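## Task

Pull the carton labelled M32 out of the row on the wall shelf and set it down on the desk. The remaining cartons must stay exactly where they were, neither moved nor rotated. The robot must not tip over or finish leaning. The carton has to rest on the desk by itself, not held there by the robot. At the end, open the gripper and back away from it.

## Robot and tools

Robot: a simulated Hello Robot Stretch 3 with one arm. A two-wheel base (0.33 m long, 0.34 m wide) carries a mast with a lift; the telescoping arm sticks out to the robot's RIGHT, ending in a wrist (yaw, pitch, roll) and a two-finger gripper. The base cannot drive sideways, so reaching further forward or back means driving. Spinning in place pivots about the point between the drive wheels, 0.05 m behind the front edge; with the arm in and wrist folded the sweep radius is 0.28 m, larger if the wrist is unfolded. In this task each finger pad squeezes with at most about 25 N, so cartons can slip.

Frames: the base frame has its origin on the floor between the drive wheels, x forward, y left, z up. hand_pose is reported in it, located where closed fingertips meet. Odometry is the base frame at the start and counts wheel turns only (slip counts as travel). Heading is positive to the left, -3.142 to 3.142.

Tool execute_actions takes "actions", a list run in order. Each action may hold "robot" (a command, a stop, or a list of up to 8 commands run one after another), "steps" (1 to 450 control steps at 30 per second, default 1) and "until" (ends the action early once its conditions hold). An action with only "steps" waits. An empty list just reports state and images. If any value is invalid or out of range, the whole call is rejected and nothing new runs.

A command may contain:
- "base": exactly one of translate_m (metres, a relative drive from where the base is when this command begins; positive forward; magnitude up to 1) or rotate_rad (radians, relative turn in place; positive is counter-clockwise seen from above; magnitude up to 3.2).
- "joints": absolute targets by name; unnamed joints keep their previous goals. lift_m 0 to 1.1 (arm height on mast, metres); arm_m 0 to 0.52 (extension, metres); wrist_yaw_rad -1.345 to 4.42 (0 along the arm, positive swings toward the front, 3.0 folds over the base); wrist_pitch_rad -1.57 to 0.451 (0 level, negative tips fingers down); wrist_roll_rad -2.911 to 2.911 (0 fingers side by side, level); gripper_m -0.089 to 0.179 (larger is wider; actual fingertip gap is about 0.007 less when nearly shut, 0.025 less when fully open, zero below 0.007); head_pan_rad -3.953 to 1.73 (0 forward, positive left, -1.57 looks along the arm); head_tilt_rad -1.53 to 0.419 (negative down).
- "contact_limits": {"arm_m": effort percent 1 to 100} sets how hard the arm may push before it halts; smaller is gentler, too small halts instantly. It holds until the next arm_m command.
- In a list: {"pause_s": seconds up to 15}. {"robot": {"stop": true}} brakes everything and clears the queue.
Base and joint motions in one command start together and keep going across later actions and during thinking. A new command overrides at once and discards the rest of an older queue. A queued command begins only after everything in the previous one ends "done" (off_target also passes for base and gripper); other endings drop the rest.

"until" examples: {"robot": {"status": "ended"}} waits until nothing reports moving and no queue runs; {"robot": {"lift_m": [">", 0.3], "base_status": ["!=", "moving"]}}; {"any": {"status": "ended"}} fires when the first motion ends. Numbers compare as printed (joints 3 decimals, base 4). Use 450 steps with status ended to wait fully.

Speed: the base is quick (0.30 m/s, 1.9 rad/s) only when stowed: lift_m under 0.30, arm_m under 0.03, wrist_yaw_rad above 2.54; otherwise 0.10 m/s and 0.63 rad/s.

Gripper: to grasp, command a value smaller than the carton's width (lower squeezes harder, but overdoing it triggers a guard that weakens the grip). To let go, command at least 0.02 more than where the pads touched. Neither the reading nor "done" proves you hold anything; check images and efforts.

Safe wrist folding/unfolding: keep lift_m within 0.32 to 0.95, wrist_pitch_rad -0.4, roll near 0; once folded, lift may drop to 0.25. With yaw below -0.4, keep pitch at -0.5 or lower.

Result lines: base_status and joint_status per part read moving, done, off_target (held away, still pushing), contact_stop (lift or arm pushed firmly and went slack), time_out, stopped, not_commanded, torque_fault (a wrist servo shut off for 10 s, limp, refuses goals). The base bracket shows distance moved of its goal. measured_speeds, motor_effort (percent, with peak in brackets; positive pushes toward higher values), refusals, queue and queue_left, and lines starting "refused:", "dropped:", "replaced:" and "robot.on_its_own" (goal changed by the robot, slack or off joints, lean warnings) follow. base_tilt is in degrees, forward and right positive. lidar_m gives 12 distances in 30-degree sectors counter-clockwise from straight ahead, in a plane 0.17 m up. wrist_depth_mm and head_depth_mm are 7x7 grids of median depths. Each call returns images from head_camera, nav_camera and wrist_camera.

zoom_image: {"camera": one of head_camera, nav_camera, wrist_camera, "region": [x0, y0, x1, y1]} in pixels of the latest image, at most 504 by 504; use it to read labels.

finished_scene: {"scene": n}; ends the current scene irreversibly and reports success. Wait until all motion has ended first.

Avoid: pushing with the gripper above about 0.45 m (the robot can tip), pushing again after a contact_stop, driving while gripping or hooking something fixed, snagging furniture (especially reversing; undo in small steps, lower lift to about 0.2 if still tipped), dragging neighbouring cartons, dropping or slamming the carton, long hard wrist pushes, and finishing with the carton still held.

Each tool is called after "Emit:" as name([rows], argument=value, ...), one row to a line, values as JSON.

## Session

Emit:
execute_actions(actions=[])

Scene clock: 0.00 s.
robot.base_odometry: x=+0.000 y=+0.000 heading=+0.000 (m, m, rad; robot's odometry frame)
robot.turned_by_wheels: +0.000 (rad since the last result)
robot.turned_by_imu: +0.000 (rad since the last result)
robot.base_tilt: forward=-0.5 right=+0.9 (deg)
robot.lidar_m: 2.05 2.29 2.52 2.30 1.85 1.74 2.24 2.03 2.04 1.87 1.69 1.70
robot.head_depth_mm: 1852 1903 1887 1877 1871 1884 1900 / 1923 2102 2071 2074 2083 2083 2089 / 1900 2328 2324 2321 2337 2326 2283 / 1902 2585 2640 2683 2677 2672 2485 / 1873 2726 3071 3070 3072 3081 2560 / 1877 2721 3029 2954 2984 2921 2552 / 1872 2714 2801 2785 2768 2737 2574
robot.base_status: not_commanded
robot.joint_positions: lift_m=+0.547 arm_m=+0.003 wrist_yaw_rad=+2.816 wrist_pitch_rad=-0.378 wrist_roll_rad=+0.000 gripper_m=+0.037 head_pan_rad=-0.004 head_tilt_rad=-0.019
robot.joint_goals: lift_m=+0.547 arm_m=+0.003 wrist_yaw_rad=+2.816 wrist_pitch_rad=-0.378 wrist_roll_rad=+0.000 gripper_m=+0.037 head_pan_rad=-0.004 head_tilt_rad=-0.019
robot.joint_status: lift_m=not_commanded arm_m=not_commanded wrist_yaw_rad=not_commanded wrist_pitch_rad=not_commanded wrist_roll_rad=not_commanded gripper_m=not_commanded head_pan_rad=not_commanded head_tilt_rad=not_commanded
robot.measured_speeds: translate_m=+0.000 rotate_rad=+0.000 lift_m=+0.000 arm_m=+0.000 wrist_yaw_rad=+0.000 wrist_pitch_rad=+0.000 wrist_roll_rad=+0.000 head_pan_rad=+0.000 head_tilt_rad=+0.000
robot: refusals=0 queue=idle queue_left=0
robot.motor_effort: left_wheel=+0 right_wheel=+0 lift_m=+32 arm_m=+0 wrist_yaw_rad=+0 wrist_pitch_rad=+6 wrist_roll_rad=+0 gripper_m=+0 head_pan_rad=-1 head_tilt_rad=+1 (%)
robot.hand_pose: x=+0.0521 y=+0.0693 z=+0.5689 quat_wxyz=(+0.244, +0.707, +0.019, +0.664) (m; robot's base frame)
robot.wrist_depth_mm: - - - - - - - / - - - - - - - / - - - - - - - / - - - - - - - / 983 981 - 962 987 947 949 / 833 - 790 824 793 806 806 / 705 696 701 699 687 693 684
pictures: head_camera (sideways: a quarter turn clockwise sets it upright), nav_camera (sideways: a quarter turn counterclockwise sets it upright), wrist_camera
Images, in order (width x height): head_camera 896x504, nav_camera 672x504, wrist_camera 644x364.

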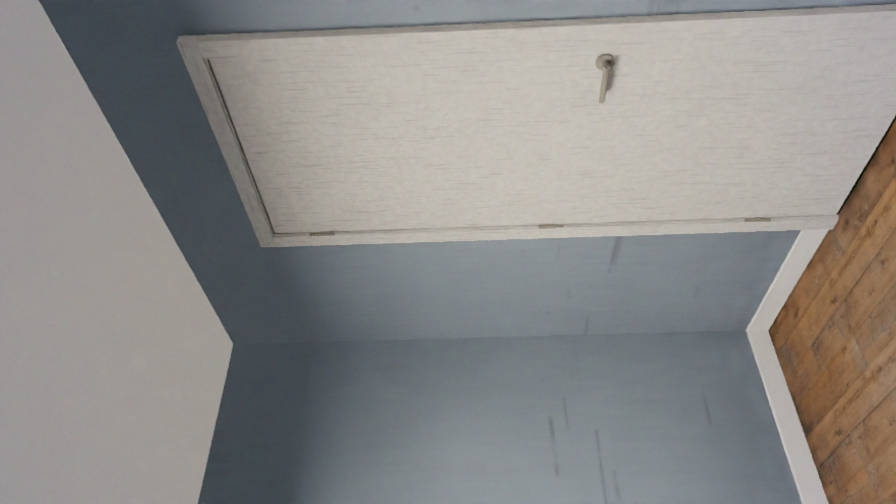

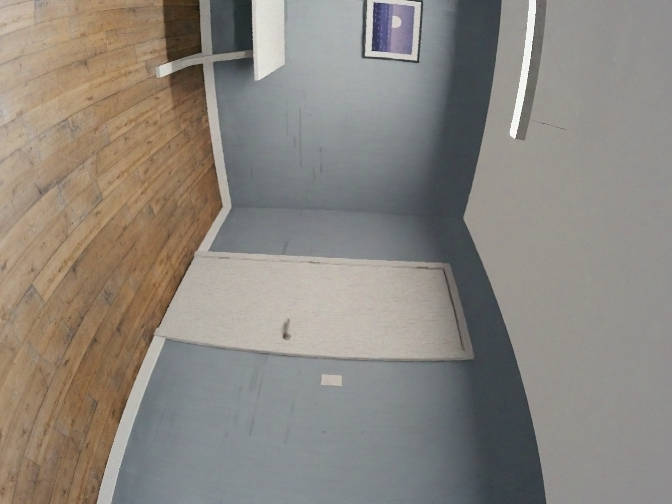

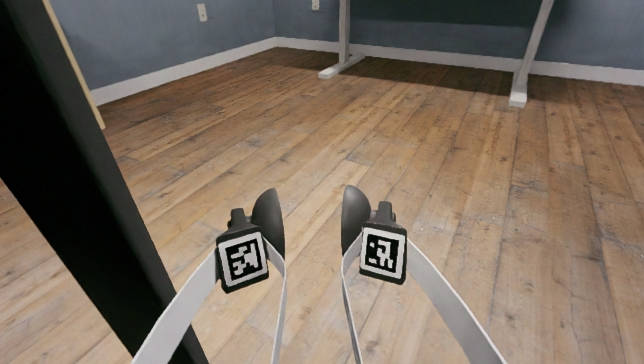

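Emit:
execute_actions([
  {"robot":{"joints":{"head_pan_rad":1.4,"head_tilt_rad":-0.3}},"steps":450,"until":{"robot":{"status":"ended"}}},
])

Emit:
execute_actions([
  {"robot":{"joints":{"head_pan_rad":-3.3}},"steps":450,"until":{"robot":{"head_pan_rad":["<",-1.6]}}},
])

Emit:
execute_actions([
  {"steps":450,"until":{"robot":{"status":"ended"}}},
])

Scene clock: 1.50 s.
robot.base_odometry: x=+0.000 y=+0.000 heading=+0.000 (m, m, rad; robot's odometry frame)
robot.turned_by_wheels: +0.000 (rad since the last result)
robot.turned_by_imu: +0.000 (rad since the last result)
robot.base_tilt: forward=-0.5 right=+1.0 (deg)
robot.lidar_m: 2.03 2.30 2.52 2.30 1.85 1.74 2.24 2.03 2.04 1.86 1.69 1.70
robot.head_depth_mm: 2604 2690 2792 2614 2773 2121 1654 / 2774 2901 3021 3140 3021 2139 1659 / 2976 3115 3261 3403 3079 2157 1661 / 2912 2985 3076 3209 3085 2165 1672 / 2611 2684 2767 2861 2898 2182 1674 / 2374 2434 2507 2584 2684 2197 1699 / 2171 2215 2283 2348 2437 2220 1702
robot.base_status: not_commanded
robot.joint_positions: lift_m=+0.547 arm_m=+0.003 wrist_yaw_rad=+2.816 wrist_pitch_rad=-0.378 wrist_roll_rad=+0.000 gripper_m=+0.037 head_pan_rad=+1.393 head_tilt_rad=-0.296
robot.joint_goals: lift_m=+0.547 arm_m=+0.003 wrist_yaw_rad=+2.816 wrist_pitch_rad=-0.378 wrist_roll_rad=+0.000 gripper_m=+0.037 head_pan_rad=+1.400 head_tilt_rad=-0.300
robot.joint_status: lift_m=not_commanded arm_m=not_commanded wrist_yaw_rad=not_commanded wrist_pitch_rad=not_commanded wrist_roll_rad=not_commanded gripper_m=not_commanded head_pan_rad=done head_tilt_rad=done
robot.measured_speeds: translate_m=+0.000 rotate_rad=+0.000 lift_m=+0.000 arm_m=+0.000 wrist_yaw_rad=+0.000 wrist_pitch_rad=+0.000 wrist_roll_rad=+0.000 head_pan_rad=+0.000 head_tilt_rad=+0.000
robot: refusals=0 queue=done queue_left=0
robot.motor_effort: left_wheel=+0(0) right_wheel=+0(0) lift_m=+32(32) arm_m=+1(0) wrist_yaw_rad=+0(0) wrist_pitch_rad=+6(7) wrist_roll_rad=+0(0) gripper_m=+0(0) head_pan_rad=+3(38) head_tilt_rad=-2(15) (%)
robot.hand_pose: x=+0.0521 y=+0.0693 z=+0.5689 quat_wxyz=(+0.244, +0.707, +0.019, +0.664) (m; robot's base frame)
robot.wrist_depth_mm: - - - - - - - / - - - - - - - / - - - - - - - / - - - - - - - / 988 975 - - 976 941 941 / 829 - 791 818 777 788 773 / 701 684 702 706 695 703 687
pictures: head_camera (sideways: a quarter turn clockwise sets it upright), nav_camera (sideways: a quarter turn counterclockwise sets it upright), wrist_camera
camera_calibration (this result's frames):
head_camera: T_world_to_cam=[[-0.0760707, -0.251573, -0.964844, 1.27246], [-0.986468, 0.159937, 0.0360736, -0.0391827], [0.14524, 0.954532, -0.260335, 0.292711], [0, 0, 0, 1]] pos_world=[0.0156313, 0.0469809, 1.30534]
nav_camera: T_world_to_cam=[[0.010961, 0.329622, 0.944049, -1.19362], [0.982408, -0.179567, 0.0512907, -0.0240857], [0.186426, 0.926879, -0.325792, 0.377633], [0, 0, 0, 1]] pos_world=[-0.0336555, 0.0390978, 1.2511]
Images, in order (width x height): head_camera 896x504, nav_camera 672x504, wrist_camera 644x364.

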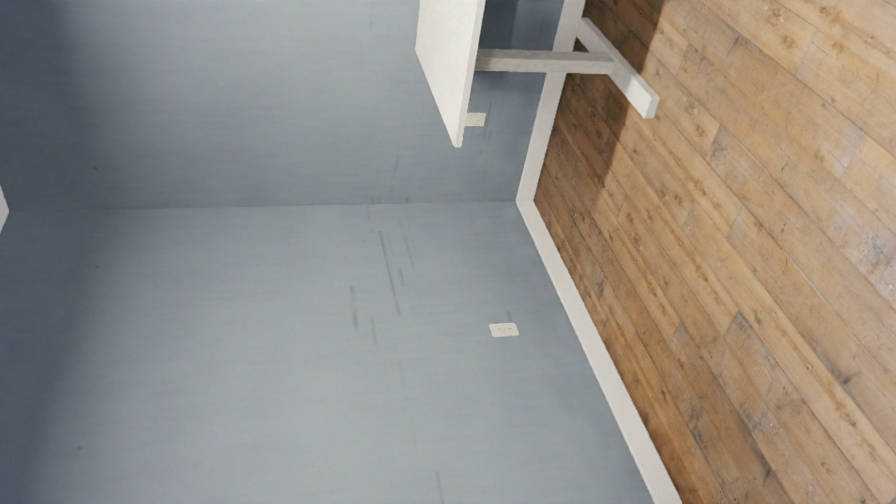

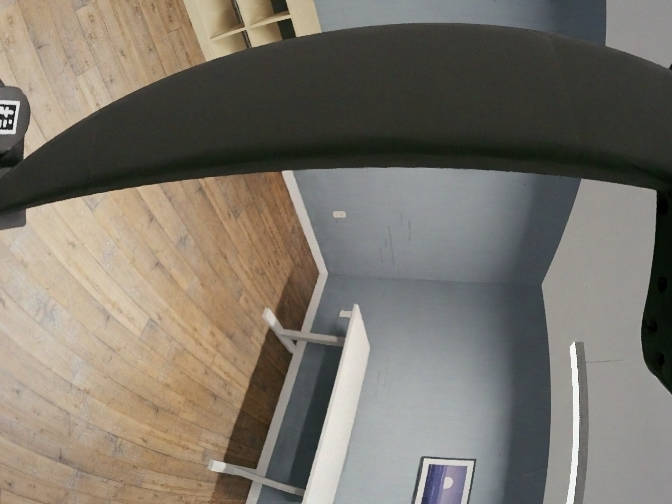

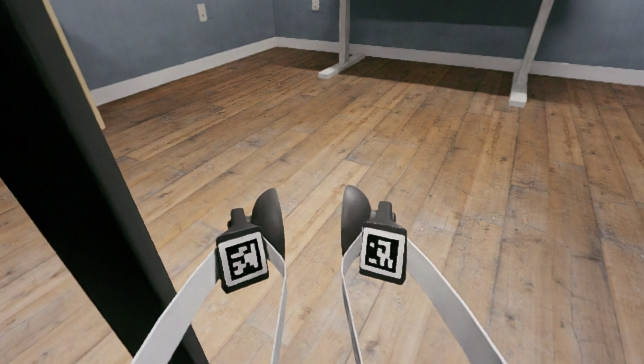

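Scene clock: 3.00 s.
robot.base_odometry: x=+0.000 y=+0.000 heading=+0.000 (m, m, rad; robot's odometry frame)
robot.turned_by_wheels: +0.000 (rad since the last result)
robot.turned_by_imu: +0.000 (rad since the last result)
robot.base_tilt: forward=-0.5 right=+1.0 (deg)
robot.lidar_m: 2.04 2.30 2.53 2.30 1.84 1.74 2.23 2.02 2.04 1.87 1.69 1.70
robot.head_depth_mm: 2014 2084 2179 2261 2350 2132 1654 / 2187 2273 2351 2457 2588 2164 1660 / 2267 2352 2464 2578 2644 2160 1654 / 2067 2142 2216 2316 2407 2175 1664 / 1899 1961 2033 2103 2194 2170 1690 / 1746 1796 1852 1928 1984 2032 1683 / 1620 1677 1724 1777 1840 1898 1696
robot.base_status: not_commanded
robot.joint_positions: lift_m=+0.547 arm_m=+0.003 wrist_yaw_rad=+2.816 wrist_pitch_rad=-0.378 wrist_roll_rad=+0.000 gripper_m=+0.037 head_pan_rad=-1.647 head_tilt_rad=-0.296
robot.joint_goals: lift_m=+0.547 arm_m=+0.003 wrist_yaw_rad=+2.816 wrist_pitch_rad=-0.378 wrist_roll_rad=+0.000 gripper_m=+0.037 head_pan_rad=-3.300 head_tilt_rad=-0.300
robot.joint_status: lift_m=not_commanded arm_m=not_commanded wrist_yaw_rad=not_commanded wrist_pitch_rad=not_commanded wrist_roll_rad=not_commanded gripper_m=not_commanded head_pan_rad=moving head_tilt_rad=done
robot.measured_speeds: translate_m=+0.000 rotate_rad=+0.000 lift_m=+0.000 arm_m=+0.000 wrist_yaw_rad=+0.000 wrist_pitch_rad=+0.000 wrist_roll_rad=+0.000 head_pan_rad=-2.302 head_tilt_rad=+0.000
robot: refusals=0 queue=running queue_left=0
robot.motor_effort: left_wheel=+0(1) right_wheel=+0(0) lift_m=+32(33) arm_m=+1(0) wrist_yaw_rad=+0(0) wrist_pitch_rad=+6(6) wrist_roll_rad=+0(0) gripper_m=+0(0) head_pan_rad=-36(39) head_tilt_rad=-1(3) (%)
robot.hand_pose: x=+0.0521 y=+0.0693 z=+0.5689 quat_wxyz=(+0.244, +0.707, +0.019, +0.664) (m; robot's base frame)
robot.wrist_depth_mm: - - - - - - - / - - - - - - - / - - - - - - - / - - - - - - - / 986 977 - 961 958 969 943 / 822 - 792 812 795 821 788 / 702 690 708 703 692 692 688
pictures: head_camera (sideways: a quarter turn clockwise sets it upright), nav_camera (sideways: a quarter turn counterclockwise sets it upright), wrist_camera
camera_calibration (this result's frames):
head_camera: T_world_to_cam=[[0.0501004, 0.258208, -0.964789, 1.27162], [0.99762, -0.0587675, 0.0360772, -0.0512904], [-0.0473828, -0.9643, -0.260538, 0.29415], [0, 0, 0, 1]] pos_world=[0.00139728, -0.0477075, 1.30533]
nav_camera: T_world_to_cam=[[0.0226114, -0.329225, 0.943981, -1.1936], [-0.995579, 0.0786895, 0.0512913, -0.0120207], [-0.0911677, -0.940967, -0.32599, 0.379585], [0, 0, 0, 1]] pos_world=[0.0496273, -0.0348402, 1.25109]
wrist_camera: T_world_to_cam=[[0.926611, -0.375706, -0.0153812, -0.0216076], [-0.226365, -0.524692, -0.820644, 0.53502], [0.30025, 0.7639, -0.571232, 0.421436], [0, 0, 0, 1]] pos_world=[0.0145953, -0.0493322, 0.679466]
Images, in order (width x height): head_camera 896x504, nav_camera 672x504, wrist_camera 644x364.

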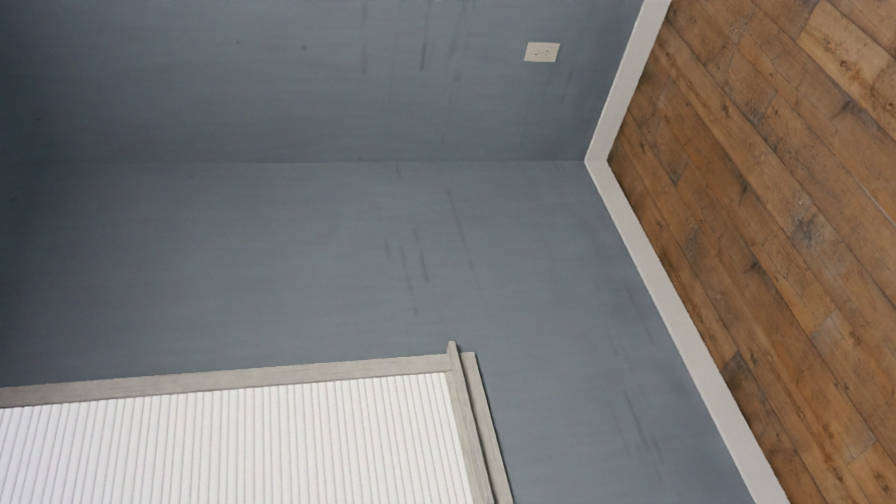

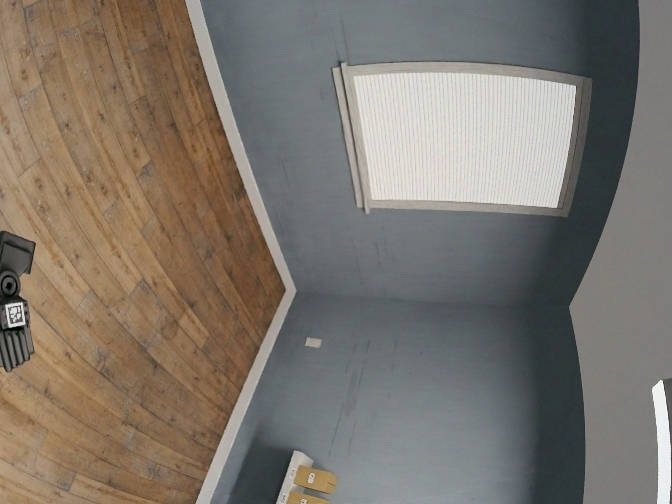

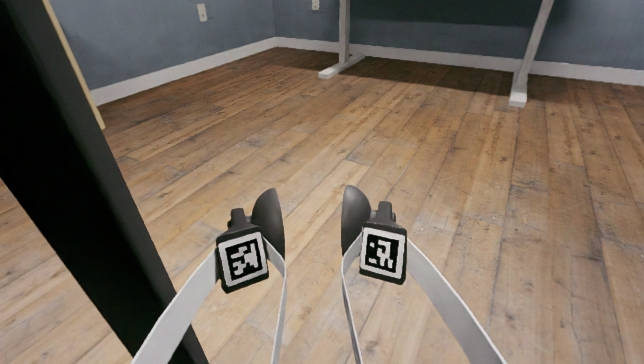

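Scene clock: 4.20 s.
robot.base_odometry: x=+0.000 y=+0.000 heading=+0.000 (m, m, rad; robot's odometry frame)
robot.turned_by_wheels: +0.000 (rad since the last result)
robot.turned_by_imu: +0.000 (rad since the last result)
robot.base_tilt: forward=-0.5 right=+0.9 (deg)
robot.lidar_m: 2.05 2.30 2.53 2.30 1.84 1.74 2.24 2.02 2.03 1.87 1.69 1.70
robot.head_depth_mm: 1991 2064 2142 2237 2309 2146 1645 / 2132 2222 2320 2425 2524 2153 1656 / 2325 2414 2525 2641 2726 2159 1665 / 2513 2609 2752 2892 2943 2188 1669 / 2439 2537 2602 2702 2760 2203 1677 / 2249 2301 2376 2453 2533 2229 1690 / 2055 2120 2174 2246 2307 2228 1708
robot.base_status: not_commanded
robot.joint_positions: lift_m=+0.547 arm_m=+0.003 wrist_yaw_rad=+2.816 wrist_pitch_rad=-0.378 wrist_roll_rad=+0.000 gripper_m=+0.037 head_pan_rad=-3.293 head_tilt_rad=-0.296
robot.joint_goals: lift_m=+0.547 arm_m=+0.003 wrist_yaw_rad=+2.816 wrist_pitch_rad=-0.378 wrist_roll_rad=+0.000 gripper_m=+0.037 head_pan_rad=-3.300 head_tilt_rad=-0.300
robot.joint_status: lift_m=not_commanded arm_m=not_commanded wrist_yaw_rad=not_commanded wrist_pitch_rad=not_commanded wrist_roll_rad=not_commanded gripper_m=not_commanded head_pan_rad=done head_tilt_rad=done
robot.measured_speeds: translate_m=+0.000 rotate_rad=+0.000 lift_m=+0.000 arm_m=+0.000 wrist_yaw_rad=+0.000 wrist_pitch_rad=+0.000 wrist_roll_rad=+0.000 head_pan_rad=+0.000 head_tilt_rad=+0.000
robot: refusals=0 queue=done queue_left=0
robot.motor_effort: left_wheel=-1(1) right_wheel=+0(0) lift_m=+32(32) arm_m=+1(1) wrist_yaw_rad=+0(0) wrist_pitch_rad=+6(6) wrist_roll_rad=+0(0) gripper_m=+0(0) head_pan_rad=-4(38) head_tilt_rad=-2(0) (%)
robot.hand_pose: x=+0.0521 y=+0.0693 z=+0.5689 quat_wxyz=(+0.244, +0.707, +0.019, +0.664) (m; robot's base frame)
robot.wrist_depth_mm: - - - - - - - / - - - - - - - / - - - - - - - / - - - - - - - / - - - 966 - 947 919 / 810 - 787 834 773 819 801 / 722 684 705 697 695 696 688
pictures: head_camera (sideways: a quarter turn clockwise sets it upright), nav_camera (sideways: a quarter turn counterclockwise sets it upright), wrist_camera
camera_calibration (this result's frames):
head_camera: T_world_to_cam=[[0.253753, -0.0693208, -0.964782, 1.27037], [-0.133392, -0.990406, 0.0360777, -0.0443918], [-0.958027, 0.11954, -0.260565, 0.299741], [0, 0, 0, 1]] pos_world=[-0.0411207, 0.00826604, 1.30533]
nav_camera: T_world_to_cam=[[-0.33002, 0.0021375, 0.943971, -1.19144], [0.153103, 0.986878, 0.0512913, -0.0190277], [-0.931475, 0.161452, -0.326017, 0.384746], [0, 0, 0, 1]] pos_world=[-0.0319038, -0.0407931, 1.25109]
wrist_camera: T_world_to_cam=[[0.926611, -0.375705, -0.015381, -0.0216076], [-0.226365, -0.524692, -0.820644, 0.53502], [0.30025, 0.7639, -0.571232, 0.421436], [0, 0, 0, 1]] pos_world=[0.0145953, -0.0493322, 0.679466]
Images, in order (width x height): head_camera 896x504, nav_camera 672x504, wrist_camera 644x364.

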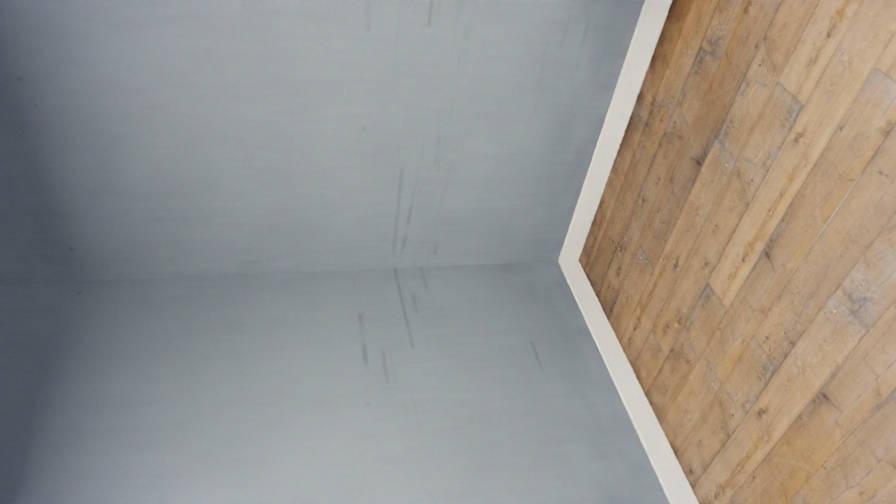

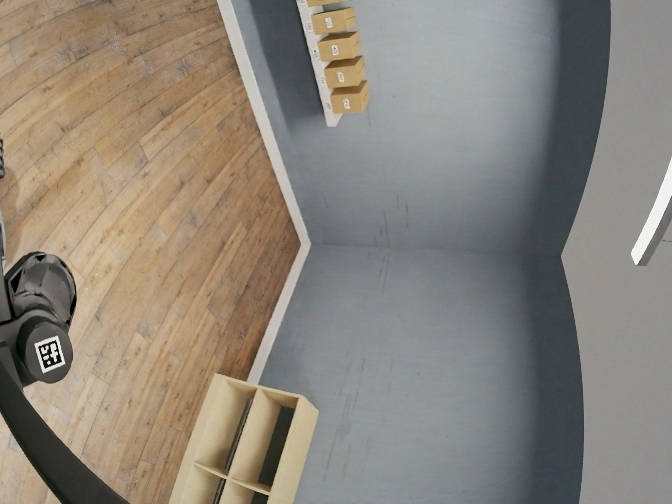

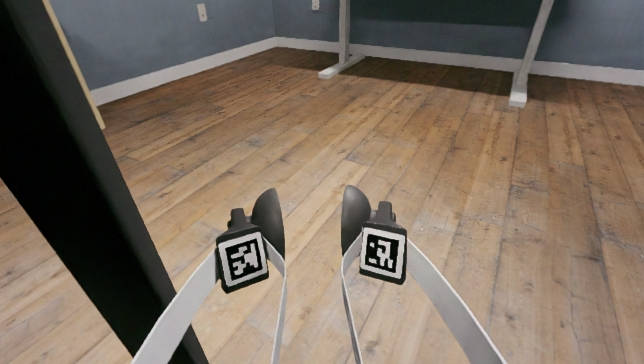

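Emit:
execute_actions([
  {"robot":{"joints":{"head_pan_rad":-2.57,"lift_m":0.27,"wrist_yaw_rad":3.0,"wrist_pitch_rad":-0.4}},"steps":450,"until":{"robot":{"status":"ended"}}},
])

Emit:
zoom_image(camera="head_camera", region=[300,0,700,504])

Scene clock: 7.63 s.
robot.base_odometry: x=+0.000 y=+0.000 heading=+0.000 (m, m, rad; robot's odometry frame)
robot.turned_by_wheels: +0.000 (rad since the last result)
robot.turned_by_imu: -0.001 (rad since the last result)
robot.base_tilt: forward=-0.6 right=+0.9 (deg)
robot.lidar_m: 2.04 2.30 2.53 2.30 1.84 1.74 2.24 2.03 2.04 1.87 1.69 1.70
robot.head_depth_mm: 1877 1959 2042 2137 2235 2126 1648 / 1842 1934 2024 1993 2186 2150 1657 / 1838 1910 1988 2003 2182 2158 1666 / 1813 1880 1967 2009 2170 2168 1671 / 1805 1872 1943 1992 2133 2193 1674 / 1770 1847 1931 1977 2083 2158 1692 / 1749 1818 1905 1988 2078 2133 1706
robot.base_status: not_commanded
robot.joint_positions: lift_m=+0.270 arm_m=+0.003 wrist_yaw_rad=+2.997 wrist_pitch_rad=-0.416 wrist_roll_rad=+0.000 gripper_m=+0.037 head_pan_rad=-2.577 head_tilt_rad=-0.296
robot.joint_goals: lift_m=+0.270 arm_m=+0.003 wrist_yaw_rad=+3.000 wrist_pitch_rad=-0.400 wrist_roll_rad=+0.000 gripper_m=+0.037 head_pan_rad=-2.570 head_tilt_rad=-0.300
robot.joint_status: lift_m=done arm_m=not_commanded wrist_yaw_rad=done wrist_pitch_rad=done wrist_roll_rad=not_commanded gripper_m=not_commanded head_pan_rad=done head_tilt_rad=done
robot.measured_speeds: translate_m=+0.000 rotate_rad=+0.000 lift_m=+0.000 arm_m=+0.000 wrist_yaw_rad=+0.000 wrist_pitch_rad=+0.000 wrist_roll_rad=+0.000 head_pan_rad=+0.000 head_tilt_rad=+0.000
robot: refusals=0 queue=done queue_left=0
robot.motor_effort: left_wheel=+0(0) right_wheel=+0(0) lift_m=+22(30) arm_m=+1(0) wrist_yaw_rad=+4(3) wrist_pitch_rad=+6(6) wrist_roll_rad=+0(0) gripper_m=+0(0) head_pan_rad=+3(34) head_tilt_rad=-1(2) (%)
robot.hand_pose: x=+0.0111 y=+0.0744 z=+0.2836 quat_wxyz=(+0.196, +0.700, +0.096, +0.680) (m; robot's base frame)
robot.wrist_depth_mm: - - - - - - - / - - - - - - - / 892 832 868 854 856 823 834 / 687 683 690 669 662 652 639 / 553 561 - 570 532 537 531 / 473 496 - - 446 455 456 / - - - - 399 392 393
pictures: head_camera (sideways: a quarter turn clockwise sets it upright), nav_camera (sideways: a quarter turn counterclockwise sets it upright), wrist_camera
camera_calibration (this result's frames):
head_camera: T_world_to_cam=[[0.236988, 0.114161, -0.964782, 1.27047], [0.549096, -0.83498, 0.0360777, -0.048555], [-0.801455, -0.538308, -0.260565, 0.298786], [0, 0, 0, 1]] pos_world=[-0.0349608, -0.0247413, 1.30533]
nav_camera: T_world_to_cam=[[-0.250471, -0.214901, 0.943971, -1.19192], [-0.531905, 0.845249, 0.0512913, -0.0148492], [-0.808913, -0.489257, -0.326017, 0.383998], [0, 0, 0, 1]] pos_world=[0.00418107, -0.0557197, 1.25109]
wrist_camera: T_world_to_cam=[[0.979004, -0.203418, -0.0131094, -0.000192311], [-0.132706, -0.587224, -0.798472, 0.291598], [0.154726, 0.783447, -0.601889, 0.275676], [0, 0, 0, 1]] pos_world=[-0.00376912, -0.0447834, 0.398757]
Images, in order (width x height): head_camera 896x504, nav_camera 672x504, wrist_camera 644x364.

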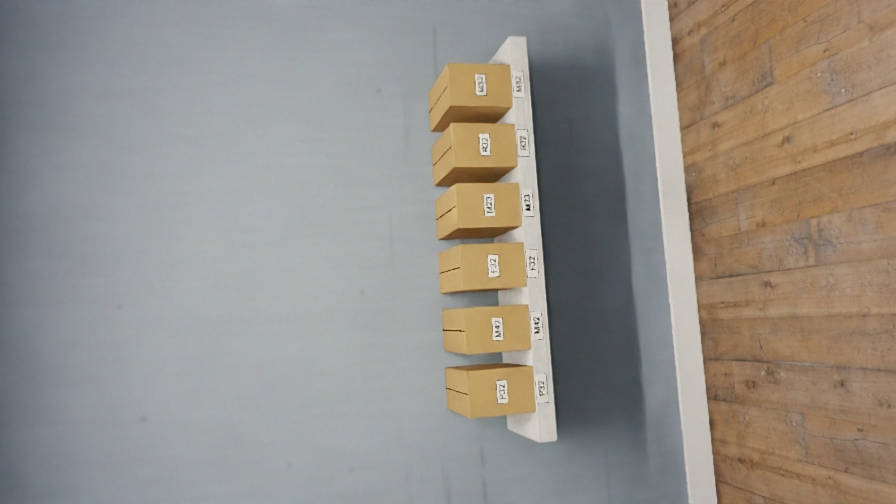

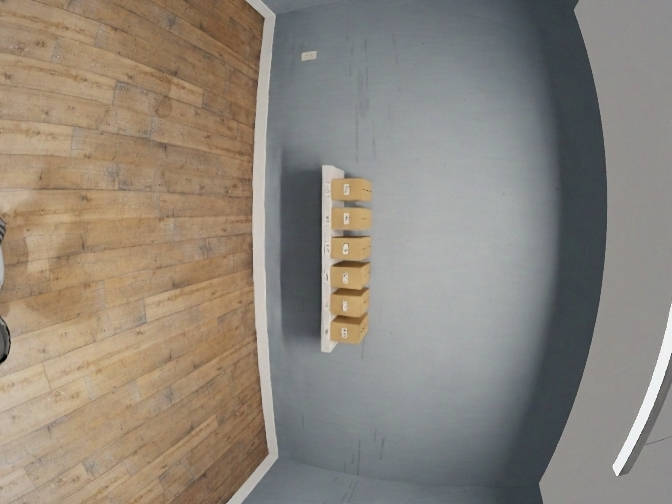

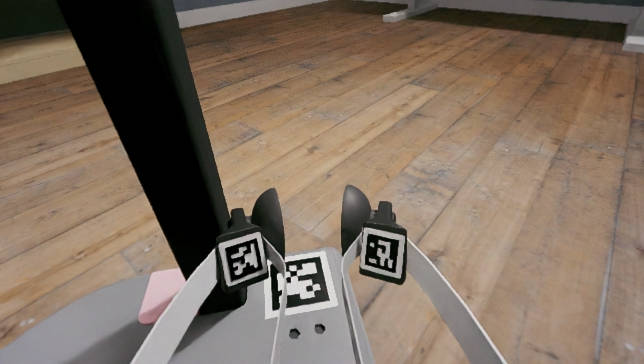

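Region (300, 0, 700, 504) of head_camera's 896x504 image, scaled by 1.000; it fills the left 400 columns of this view, and the rest is white.

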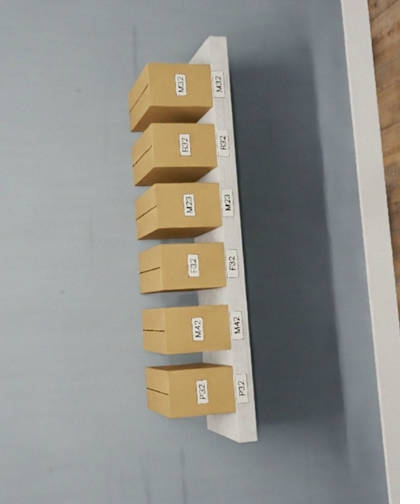

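Emit:
execute_actions([
  {"robot":[{"base":{"rotate_rad":0.208}},{"base":{"translate_m":-0.7}},{"base":{"translate_m":-0.668}},{"base":{"rotate_rad":-1.072},"joints":{"head_pan_rad":-1.6,"head_tilt_rad":-0.7,"lift_m":0.6}},{"joints":{"wrist_yaw_rad":0,"gripper_m":0.175}},{"joints":{"wrist_pitch_rad":0}}],"steps":450,"until":{"robot":{"status":"ended"}}},
  {"steps":450,"until":{"robot":{"status":"ended"}}},
])

Scene clock: 25.67 s.
robot.base_odometry: x=-1.339 y=-0.282 heading=-0.864 (m, m, rad; robot's odometry frame)
robot.turned_by_wheels: -0.864 (rad since the last result)
robot.turned_by_imu: -0.874 (rad since the last result)
robot.base_tilt: forward=-0.5 right=+1.0 (deg)
robot.lidar_m: 2.33 2.43 3.29 3.53 1.68 1.26 1.44 1.15 0.85 0.81 0.85 1.17
robot.head_depth_mm: 684 760 851 971 1132 1326 1224 / 682 758 851 964 1101 1309 1227 / 681 757 846 930 800 1336 1255 / 680 753 846 747 747 1329 1236 / 677 750 840 847 792 1286 1239 / 677 748 838 754 742 1316 1242 / 676 748 834 800 781 1308 1251
robot.base_status: done (rotate_rad -1.0719 of -1.0720)
robot.joint_positions: lift_m=+0.600 arm_m=+0.003 wrist_yaw_rad=+0.003 wrist_pitch_rad=-0.023 wrist_roll_rad=+0.000 gripper_m=+0.175 head_pan_rad=-1.607 head_tilt_rad=-0.692
robot.joint_goals: lift_m=+0.600 arm_m=+0.003 wrist_yaw_rad=+0.000 wrist_pitch_rad=+0.000 wrist_roll_rad=+0.000 gripper_m=+0.175 head_pan_rad=-1.600 head_tilt_rad=-0.700
robot.joint_status: lift_m=done arm_m=not_commanded wrist_yaw_rad=done wrist_pitch_rad=done wrist_roll_rad=not_commanded gripper_m=done head_pan_rad=done head_tilt_rad=done
robot.measured_speeds: translate_m=+0.000 rotate_rad=+0.000 lift_m=+0.000 arm_m=+0.000 wrist_yaw_rad=+0.000 wrist_pitch_rad=+0.000 wrist_roll_rad=+0.000 head_pan_rad=+0.000 head_tilt_rad=+0.000
robot: refusals=0 queue=done queue_left=0
robot.motor_effort: left_wheel=+0(9) right_wheel=-2(5) lift_m=+42(44) arm_m=+0(2) wrist_yaw_rad=-4(6) wrist_pitch_rad=+9(10) wrist_roll_rad=+0(0) gripper_m=+0(100) head_pan_rad=+3(37) head_tilt_rad=-3(21) (%)
robot.hand_pose: x=-0.0206 y=-0.4035 z=+0.7083 quat_wxyz=(+0.707, +0.010, -0.707, -0.007) (m; robot's base frame)
robot.wrist_depth_mm: 508 290 514 293 525 522 522 / 301 297 319 301 548 544 556 / 319 309 317 314 579 572 572 / 333 321 331 327 579 612 594 / 330 327 334 334 338 616 618 / - 641 651 635 645 669 645 / 677 685 669 676 678 686 700
pictures: head_camera (sideways: a quarter turn clockwise sets it upright), nav_camera (sideways: a quarter turn counterclockwise sets it upright), wrist_camera
camera_calibration (this result's frames):
head_camera: T_world_to_cam=[[0.0524625, 0.611271, -0.789681, 1.04318], [0.99862, -0.0340962, 0.0399504, -0.0563191], [-0.00250463, -0.790687, -0.612216, 0.751495], [0, 0, 0, 1]] pos_world=[0.00339597, -0.0453861, 1.2861]
nav_camera: T_world_to_cam=[[0.0235001, -0.666281, 0.74533, -0.934544], [-0.99865, 0.0189051, 0.0483872, -0.00819523], [-0.0463301, -0.745461, -0.664937, 0.820325], [0, 0, 0, 1]] pos_world=[0.0517834, -0.0109941, 1.2424]
wrist_camera: T_world_to_cam=[[-0.998276, 0.0470528, -0.0350916, 0.0151124], [0.0457483, 0.24913, -0.967389, 0.806634], [-0.036776, -0.967326, -0.250853, -0.0484271], [0, 0, 0, 1]] pos_world=[-0.0235968, -0.248512, 0.768711]
Images, in order (width x height): head_camera 896x504, nav_camera 672x504, wrist_camera 644x364.

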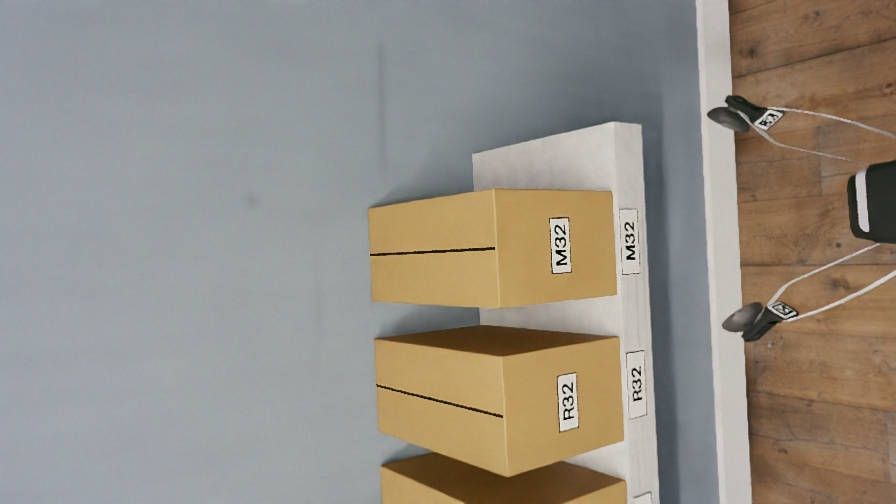

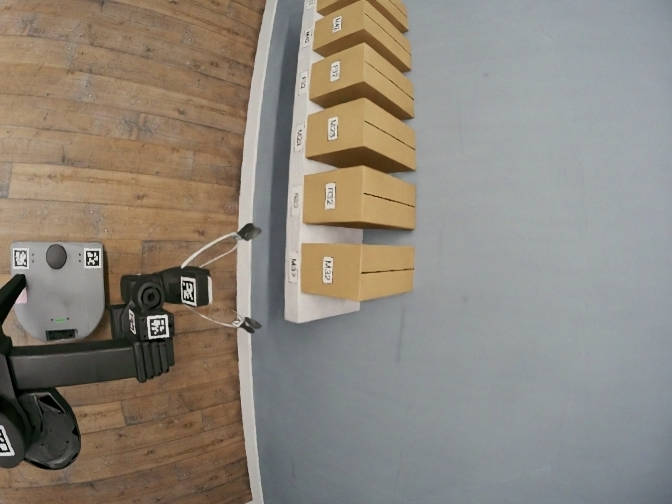

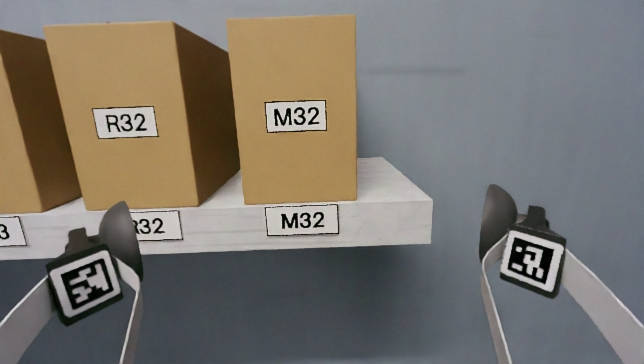

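Emit:
execute_actions([
  {"robot":[{"base":{"translate_m":0.02},"joints":{"lift_m":1.03,"wrist_pitch_rad":-1.5,"arm_m":0.08}},{"joints":{"arm_m":0.45,"gripper_m":0.168}}],"steps":450,"until":{"robot":{"status":"ended"}}},
])

Scene clock: 34.37 s.
robot.base_odometry: x=-1.326 y=-0.298 heading=-0.864 (m, m, rad; robot's odometry frame)
robot.turned_by_wheels: +0.000 (rad since the last result)
robot.turned_by_imu: -0.001 (rad since the last result)
robot.base_tilt: forward=-0.6 right=+0.9 (deg)
robot.lidar_m: 2.31 2.40 3.29 3.53 1.69 1.28 1.47 1.15 0.84 0.82 0.85 1.17
robot.head_depth_mm: - 778 854 970 1132 1327 1220 / - 762 848 970 1054 1326 1228 / - 774 862 829 790 1331 1234 / 661 - 861 745 747 1331 1236 / 678 751 842 841 784 1325 1241 / 675 748 841 754 740 1317 1248 / 674 746 837 795 774 1308 1254
robot.base_status: done (translate_m +0.0200 of +0.0200)
robot.joint_positions: lift_m=+1.030 arm_m=+0.450 wrist_yaw_rad=+0.001 wrist_pitch_rad=-1.497 wrist_roll_rad=+0.000 gripper_m=+0.168 head_pan_rad=-1.607 head_tilt_rad=-0.692
robot.joint_goals: lift_m=+1.030 arm_m=+0.450 wrist_yaw_rad=+0.000 wrist_pitch_rad=-1.500 wrist_roll_rad=+0.000 gripper_m=+0.168 head_pan_rad=-1.600 head_tilt_rad=-0.700
robot.joint_status: lift_m=done arm_m=done wrist_yaw_rad=done wrist_pitch_rad=done wrist_roll_rad=not_commanded gripper_m=done head_pan_rad=done head_tilt_rad=done
robot.measured_speeds: translate_m=+0.000 rotate_rad=+0.000 lift_m=+0.000 arm_m=+0.000 wrist_yaw_rad=+0.000 wrist_pitch_rad=+0.000 wrist_roll_rad=+0.000 head_pan_rad=+0.000 head_tilt_rad=+0.000
robot: refusals=0 queue=done queue_left=0
robot.motor_effort: left_wheel=+1(5) right_wheel=-2(3) lift_m=+42(43) arm_m=+6(5) wrist_yaw_rad=-2(5) wrist_pitch_rad=-2(10) wrist_roll_rad=+0(0) gripper_m=+0(98) head_pan_rad=+3(3) head_tilt_rad=-3(4) (%)
robot.hand_pose: x=-0.0216 y=-0.5895 z=+0.9110 quat_wxyz=(+0.518, +0.481, -0.518, -0.481) (m; robot's base frame)
robot.wrist_depth_mm: 203 208 209 209 389 547 552 / 208 211 215 215 398 - - / 214 215 220 221 409 - - / 218 221 227 224 - - - / 226 227 - - - - - / - - - - - - - / - - - - - - -
pictures: head_camera (sideways: a quarter turn clockwise sets it upright), nav_camera (sideways: a quarter turn counterclockwise sets it upright), wrist_camera
camera_calibration (this result's frames):
head_camera: T_world_to_cam=[[0.052454, 0.611271, -0.789681, 1.04318], [0.99862, -0.0340824, 0.0399504, -0.0563191], [-0.0024937, -0.790687, -0.612216, 0.751495], [0, 0, 0, 1]] pos_world=[0.0033966, -0.0453861, 1.2861]
nav_camera: T_world_to_cam=[[0.0235093, -0.666281, 0.74533, -0.934544], [-0.99865, 0.0188913, 0.0483872, -0.00819523], [-0.0463198, -0.745462, -0.664937, 0.820325], [0, 0, 0, 1]] pos_world=[0.0517835, -0.0109935, 1.2424]
wrist_camera: T_world_to_cam=[[-0.998102, 0.0393436, 0.0473752, -0.0497094], [0.0462091, 0.987013, 0.153853, 0.462637], [-0.0407068, 0.155751, -0.986957, 1.15503], [0, 0, 0, 1]] pos_world=[-0.0239755, -0.63457, 1.07114]
Images, in order (width x height): head_camera 896x504, nav_camera 672x504, wrist_camera 644x364.

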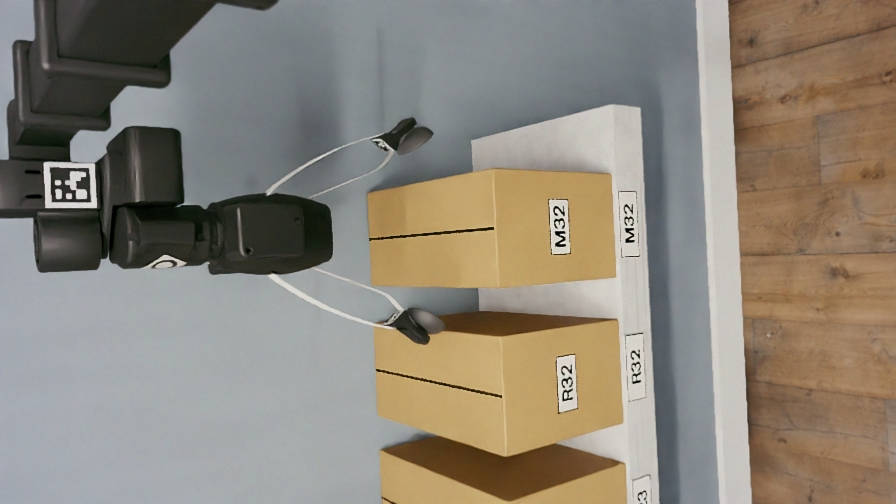

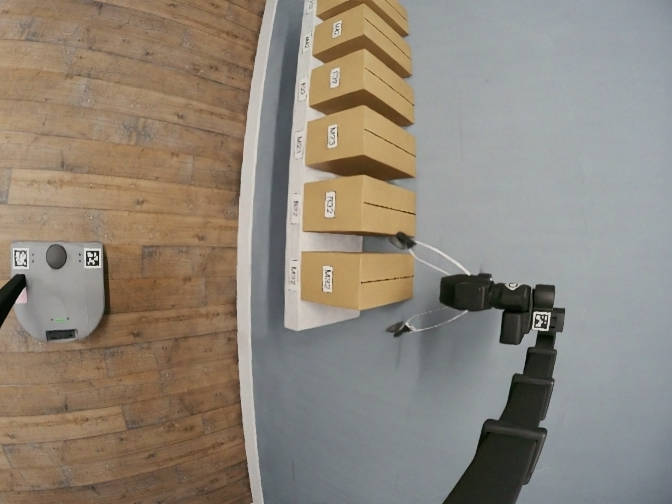

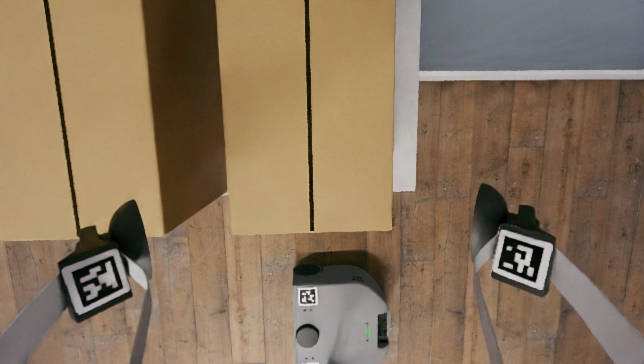

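Emit:
execute_actions([
  {"robot":{"joints":{"arm_m":0.518,"gripper_m":0.152,"lift_m":0.985,"wrist_pitch_rad":-1.46}},"steps":450,"until":{"robot":{"status":"ended"}}},
])

Scene clock: 36.10 s.
robot.base_odometry: x=-1.326 y=-0.298 heading=-0.864 (m, m, rad; robot's odometry frame)
robot.turned_by_wheels: +0.000 (rad since the last result)
robot.turned_by_imu: +0.000 (rad since the last result)
robot.base_tilt: forward=-0.6 right=+1.0 (deg)
robot.lidar_m: 2.31 2.41 3.28 3.52 1.70 1.27 1.46 1.15 0.85 0.81 0.85 1.16
robot.head_depth_mm: 682 - 865 972 1130 1320 1226 / 674 781 850 967 1052 1326 1227 / 663 778 849 798 787 1337 1232 / 671 751 868 745 749 1330 1233 / 676 751 844 822 785 1327 1242 / 675 748 840 754 741 1315 1248 / 674 747 837 795 775 1304 1249
robot.base_status: done (translate_m +0.0200 of +0.0200)
robot.joint_positions: lift_m=+0.985 arm_m=+0.518 wrist_yaw_rad=+0.001 wrist_pitch_rad=-1.461 wrist_roll_rad=+0.000 gripper_m=+0.152 head_pan_rad=-1.607 head_tilt_rad=-0.692
robot.joint_goals: lift_m=+0.985 arm_m=+0.518 wrist_yaw_rad=+0.000 wrist_pitch_rad=-1.460 wrist_roll_rad=+0.000 gripper_m=+0.152 head_pan_rad=-1.600 head_tilt_rad=-0.700
robot.joint_status: lift_m=done arm_m=done wrist_yaw_rad=done wrist_pitch_rad=done wrist_roll_rad=not_commanded gripper_m=done head_pan_rad=done head_tilt_rad=done
robot.measured_speeds: translate_m=+0.000 rotate_rad=+0.000 lift_m=+0.000 arm_m=+0.000 wrist_yaw_rad=+0.000 wrist_pitch_rad=+0.000 wrist_roll_rad=+0.000 head_pan_rad=+0.000 head_tilt_rad=+0.000
robot: refusals=0 queue=done queue_left=0
robot.motor_effort: left_wheel=+1(1) right_wheel=-2(2) lift_m=+22(42) arm_m=+6(8) wrist_yaw_rad=-2(2) wrist_pitch_rad=+0(2) wrist_roll_rad=+0(0) gripper_m=+0(98) head_pan_rad=+3(3) head_tilt_rad=-3(4) (%)
robot.hand_pose: x=-0.0216 y=-0.6666 z=+0.8668 quat_wxyz=(+0.527, +0.472, -0.526, -0.472) (m; robot's base frame)
robot.wrist_depth_mm: 165 196 170 172 174 300 302 / 170 195 173 174 177 545 567 / 172 194 176 177 180 - - / 176 193 180 181 368 - - / 179 225 185 185 373 - - / 183 207 188 189 - - - / 188 190 192 193 - - -
pictures: head_camera (sideways: a quarter turn clockwise sets it upright), nav_camera (sideways: a quarter turn counterclockwise sets it upright), wrist_camera
camera_calibration (this result's frames):
head_camera: T_world_to_cam=[[0.0524541, 0.611271, -0.789681, 1.04318], [0.99862, -0.0340825, 0.0399504, -0.0563191], [-0.00249379, -0.790687, -0.612216, 0.751495], [0, 0, 0, 1]] pos_world=[0.00339659, -0.0453861, 1.2861]
nav_camera: T_world_to_cam=[[0.0235092, -0.666281, 0.74533, -0.934544], [-0.99865, 0.0188915, 0.0483872, -0.00819523], [-0.0463199, -0.745462, -0.664937, 0.820324], [0, 0, 0, 1]] pos_world=[0.0517835, -0.0109935, 1.2424]
wrist_camera: T_world_to_cam=[[-0.998105, 0.0409709, 0.0459045, -0.0422108], [0.0461744, 0.991854, 0.11872, 0.579253], [-0.0406665, 0.120615, -0.991866, 1.10429], [0, 0, 0, 1]] pos_world=[-0.0239699, -0.705998, 1.02847]
Images, in order (width x height): head_camera 896x504, nav_camera 672x504, wrist_camera 644x364.

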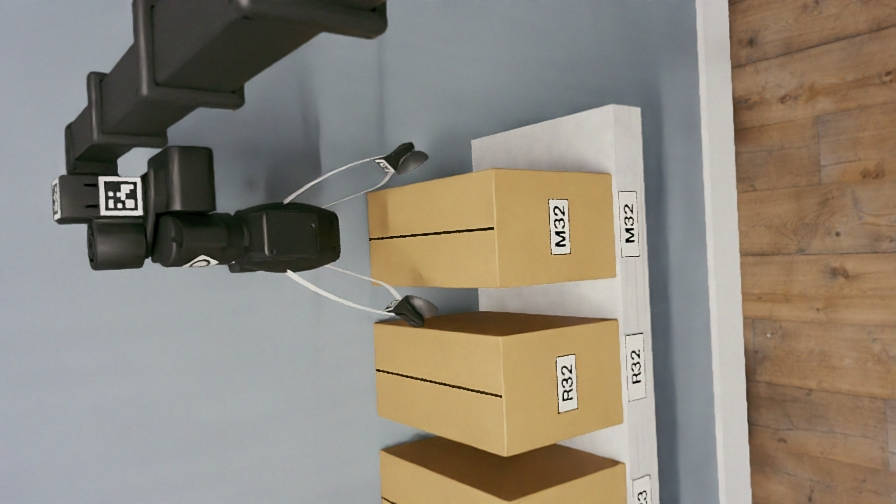

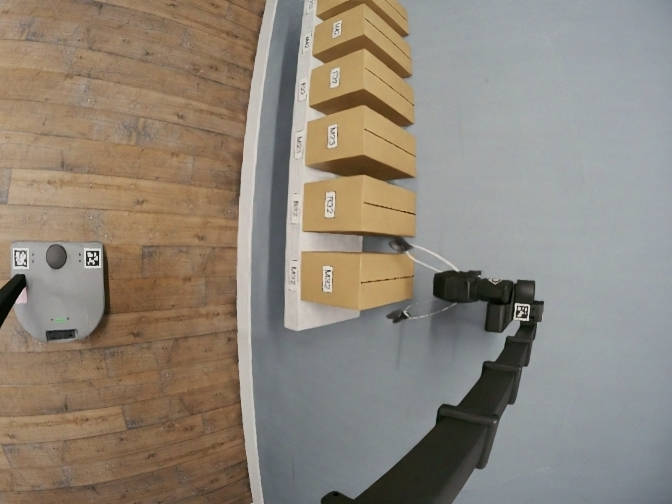

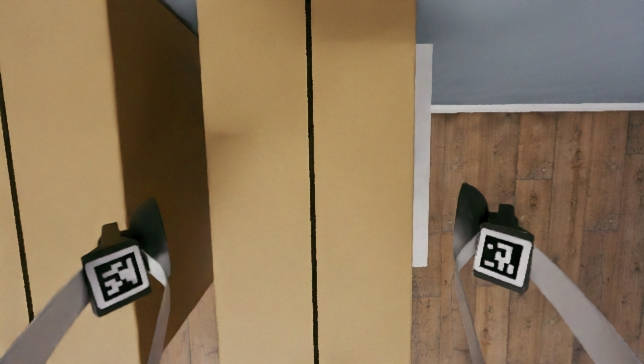

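Emit:
execute_actions([
  {"robot":{"joints":{"lift_m":0.93,"wrist_pitch_rad":-1.42}},"steps":450,"until":{"robot":{"status":"ended"}}},
])

Scene clock: 37.47 s.
robot.base_odometry: x=-1.326 y=-0.298 heading=-0.864 (m, m, rad; robot's odometry frame)
robot.turned_by_wheels: +0.000 (rad since the last result)
robot.turned_by_imu: +0.000 (rad since the last result)
robot.base_tilt: forward=-0.5 right=+1.0 (deg)
robot.lidar_m: 2.31 2.41 3.28 3.53 1.69 1.27 1.46 1.15 0.85 0.82 0.85 1.17
robot.head_depth_mm: 685 753 - - 1135 1329 1223 / 683 737 862 965 1052 1328 1226 / 682 - 845 814 785 1328 1232 / 680 741 - 745 746 1330 1237 / 678 751 840 823 785 1323 1239 / 677 749 840 753 741 1318 1247 / 674 746 836 794 778 1311 1253
robot.base_status: done (translate_m +0.0200 of +0.0200)
robot.joint_positions: lift_m=+0.930 arm_m=+0.518 wrist_yaw_rad=+0.001 wrist_pitch_rad=-1.423 wrist_roll_rad=+0.000 gripper_m=+0.152 head_pan_rad=-1.607 head_tilt_rad=-0.692
robot.joint_goals: lift_m=+0.930 arm_m=+0.518 wrist_yaw_rad=+0.000 wrist_pitch_rad=-1.420 wrist_roll_rad=+0.000 gripper_m=+0.152 head_pan_rad=-1.600 head_tilt_rad=-0.700
robot.joint_status: lift_m=done arm_m=done wrist_yaw_rad=done wrist_pitch_rad=done wrist_roll_rad=not_commanded gripper_m=done head_pan_rad=done head_tilt_rad=done
robot.measured_speeds: translate_m=+0.000 rotate_rad=+0.000 lift_m=+0.000 arm_m=+0.000 wrist_yaw_rad=+0.000 wrist_pitch_rad=+0.000 wrist_roll_rad=+0.000 head_pan_rad=+0.000 head_tilt_rad=+0.000
robot: refusals=0 queue=done queue_left=0
robot.motor_effort: left_wheel=+1(1) right_wheel=-2(2) lift_m=+21(24) arm_m=+5(6) wrist_yaw_rad=-2(2) wrist_pitch_rad=+1(2) wrist_roll_rad=+0(0) gripper_m=+0(0) head_pan_rad=+3(2) head_tilt_rad=-3(3) (%)
robot.hand_pose: x=-0.0216 y=-0.6765 z=+0.8121 quat_wxyz=(+0.536, +0.462, -0.535, -0.462) (m; robot's base frame)
robot.wrist_depth_mm: 141 170 120 122 123 260 262 / 140 170 122 123 125 444 455 / 140 169 124 125 127 978 - / 139 167 125 127 128 - - / 138 155 128 129 130 - - / - 176 129 130 132 - - / 137 175 130 132 134 - -
pictures: head_camera (sideways: a quarter turn clockwise sets it upright), nav_camera (sideways: a quarter turn counterclockwise sets it upright), wrist_camera
camera_calibration (this result's frames):
head_camera: T_world_to_cam=[[0.052454, 0.611271, -0.789681, 1.04318], [0.99862, -0.0340823, 0.0399504, -0.0563191], [-0.0024936, -0.790687, -0.612216, 0.751495], [0, 0, 0, 1]] pos_world=[0.0033966, -0.0453861, 1.2861]
nav_camera: T_world_to_cam=[[0.0235093, -0.666281, 0.74533, -0.934544], [-0.99865, 0.0188912, 0.0483872, -0.00819523], [-0.0463197, -0.745462, -0.664937, 0.820325], [0, 0, 0, 1]] pos_world=[0.0517835, -0.0109935, 1.2424]
wrist_camera: T_world_to_cam=[[-0.998109, 0.042677, 0.044244, -0.0367802], [0.0461385, 0.995693, 0.0804175, 0.629277], [-0.0406214, 0.0823068, -0.995779, 1.02854], [0, 0, 0, 1]] pos_world=[-0.0239639, -0.709653, 0.975219]
Images, in order (width x height): head_camera 896x504, nav_camera 672x504, wrist_camera 644x364.

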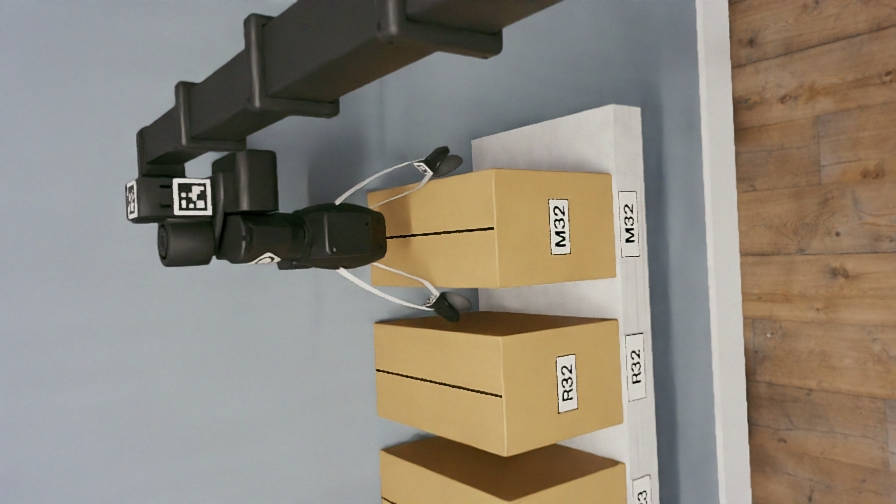

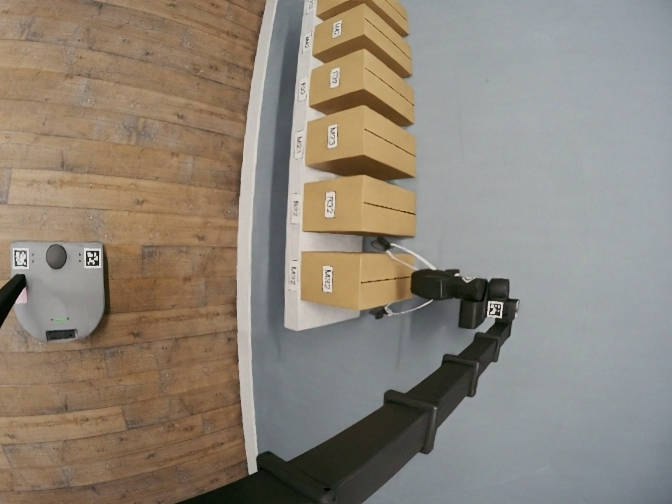

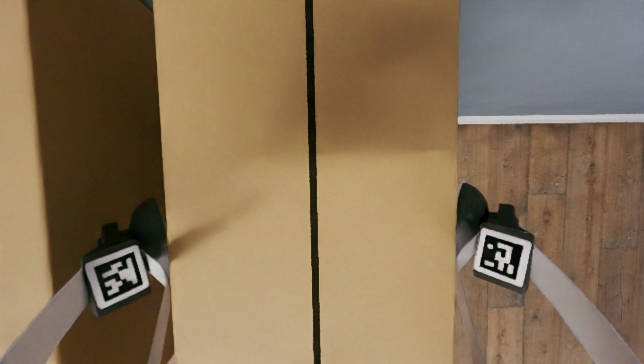

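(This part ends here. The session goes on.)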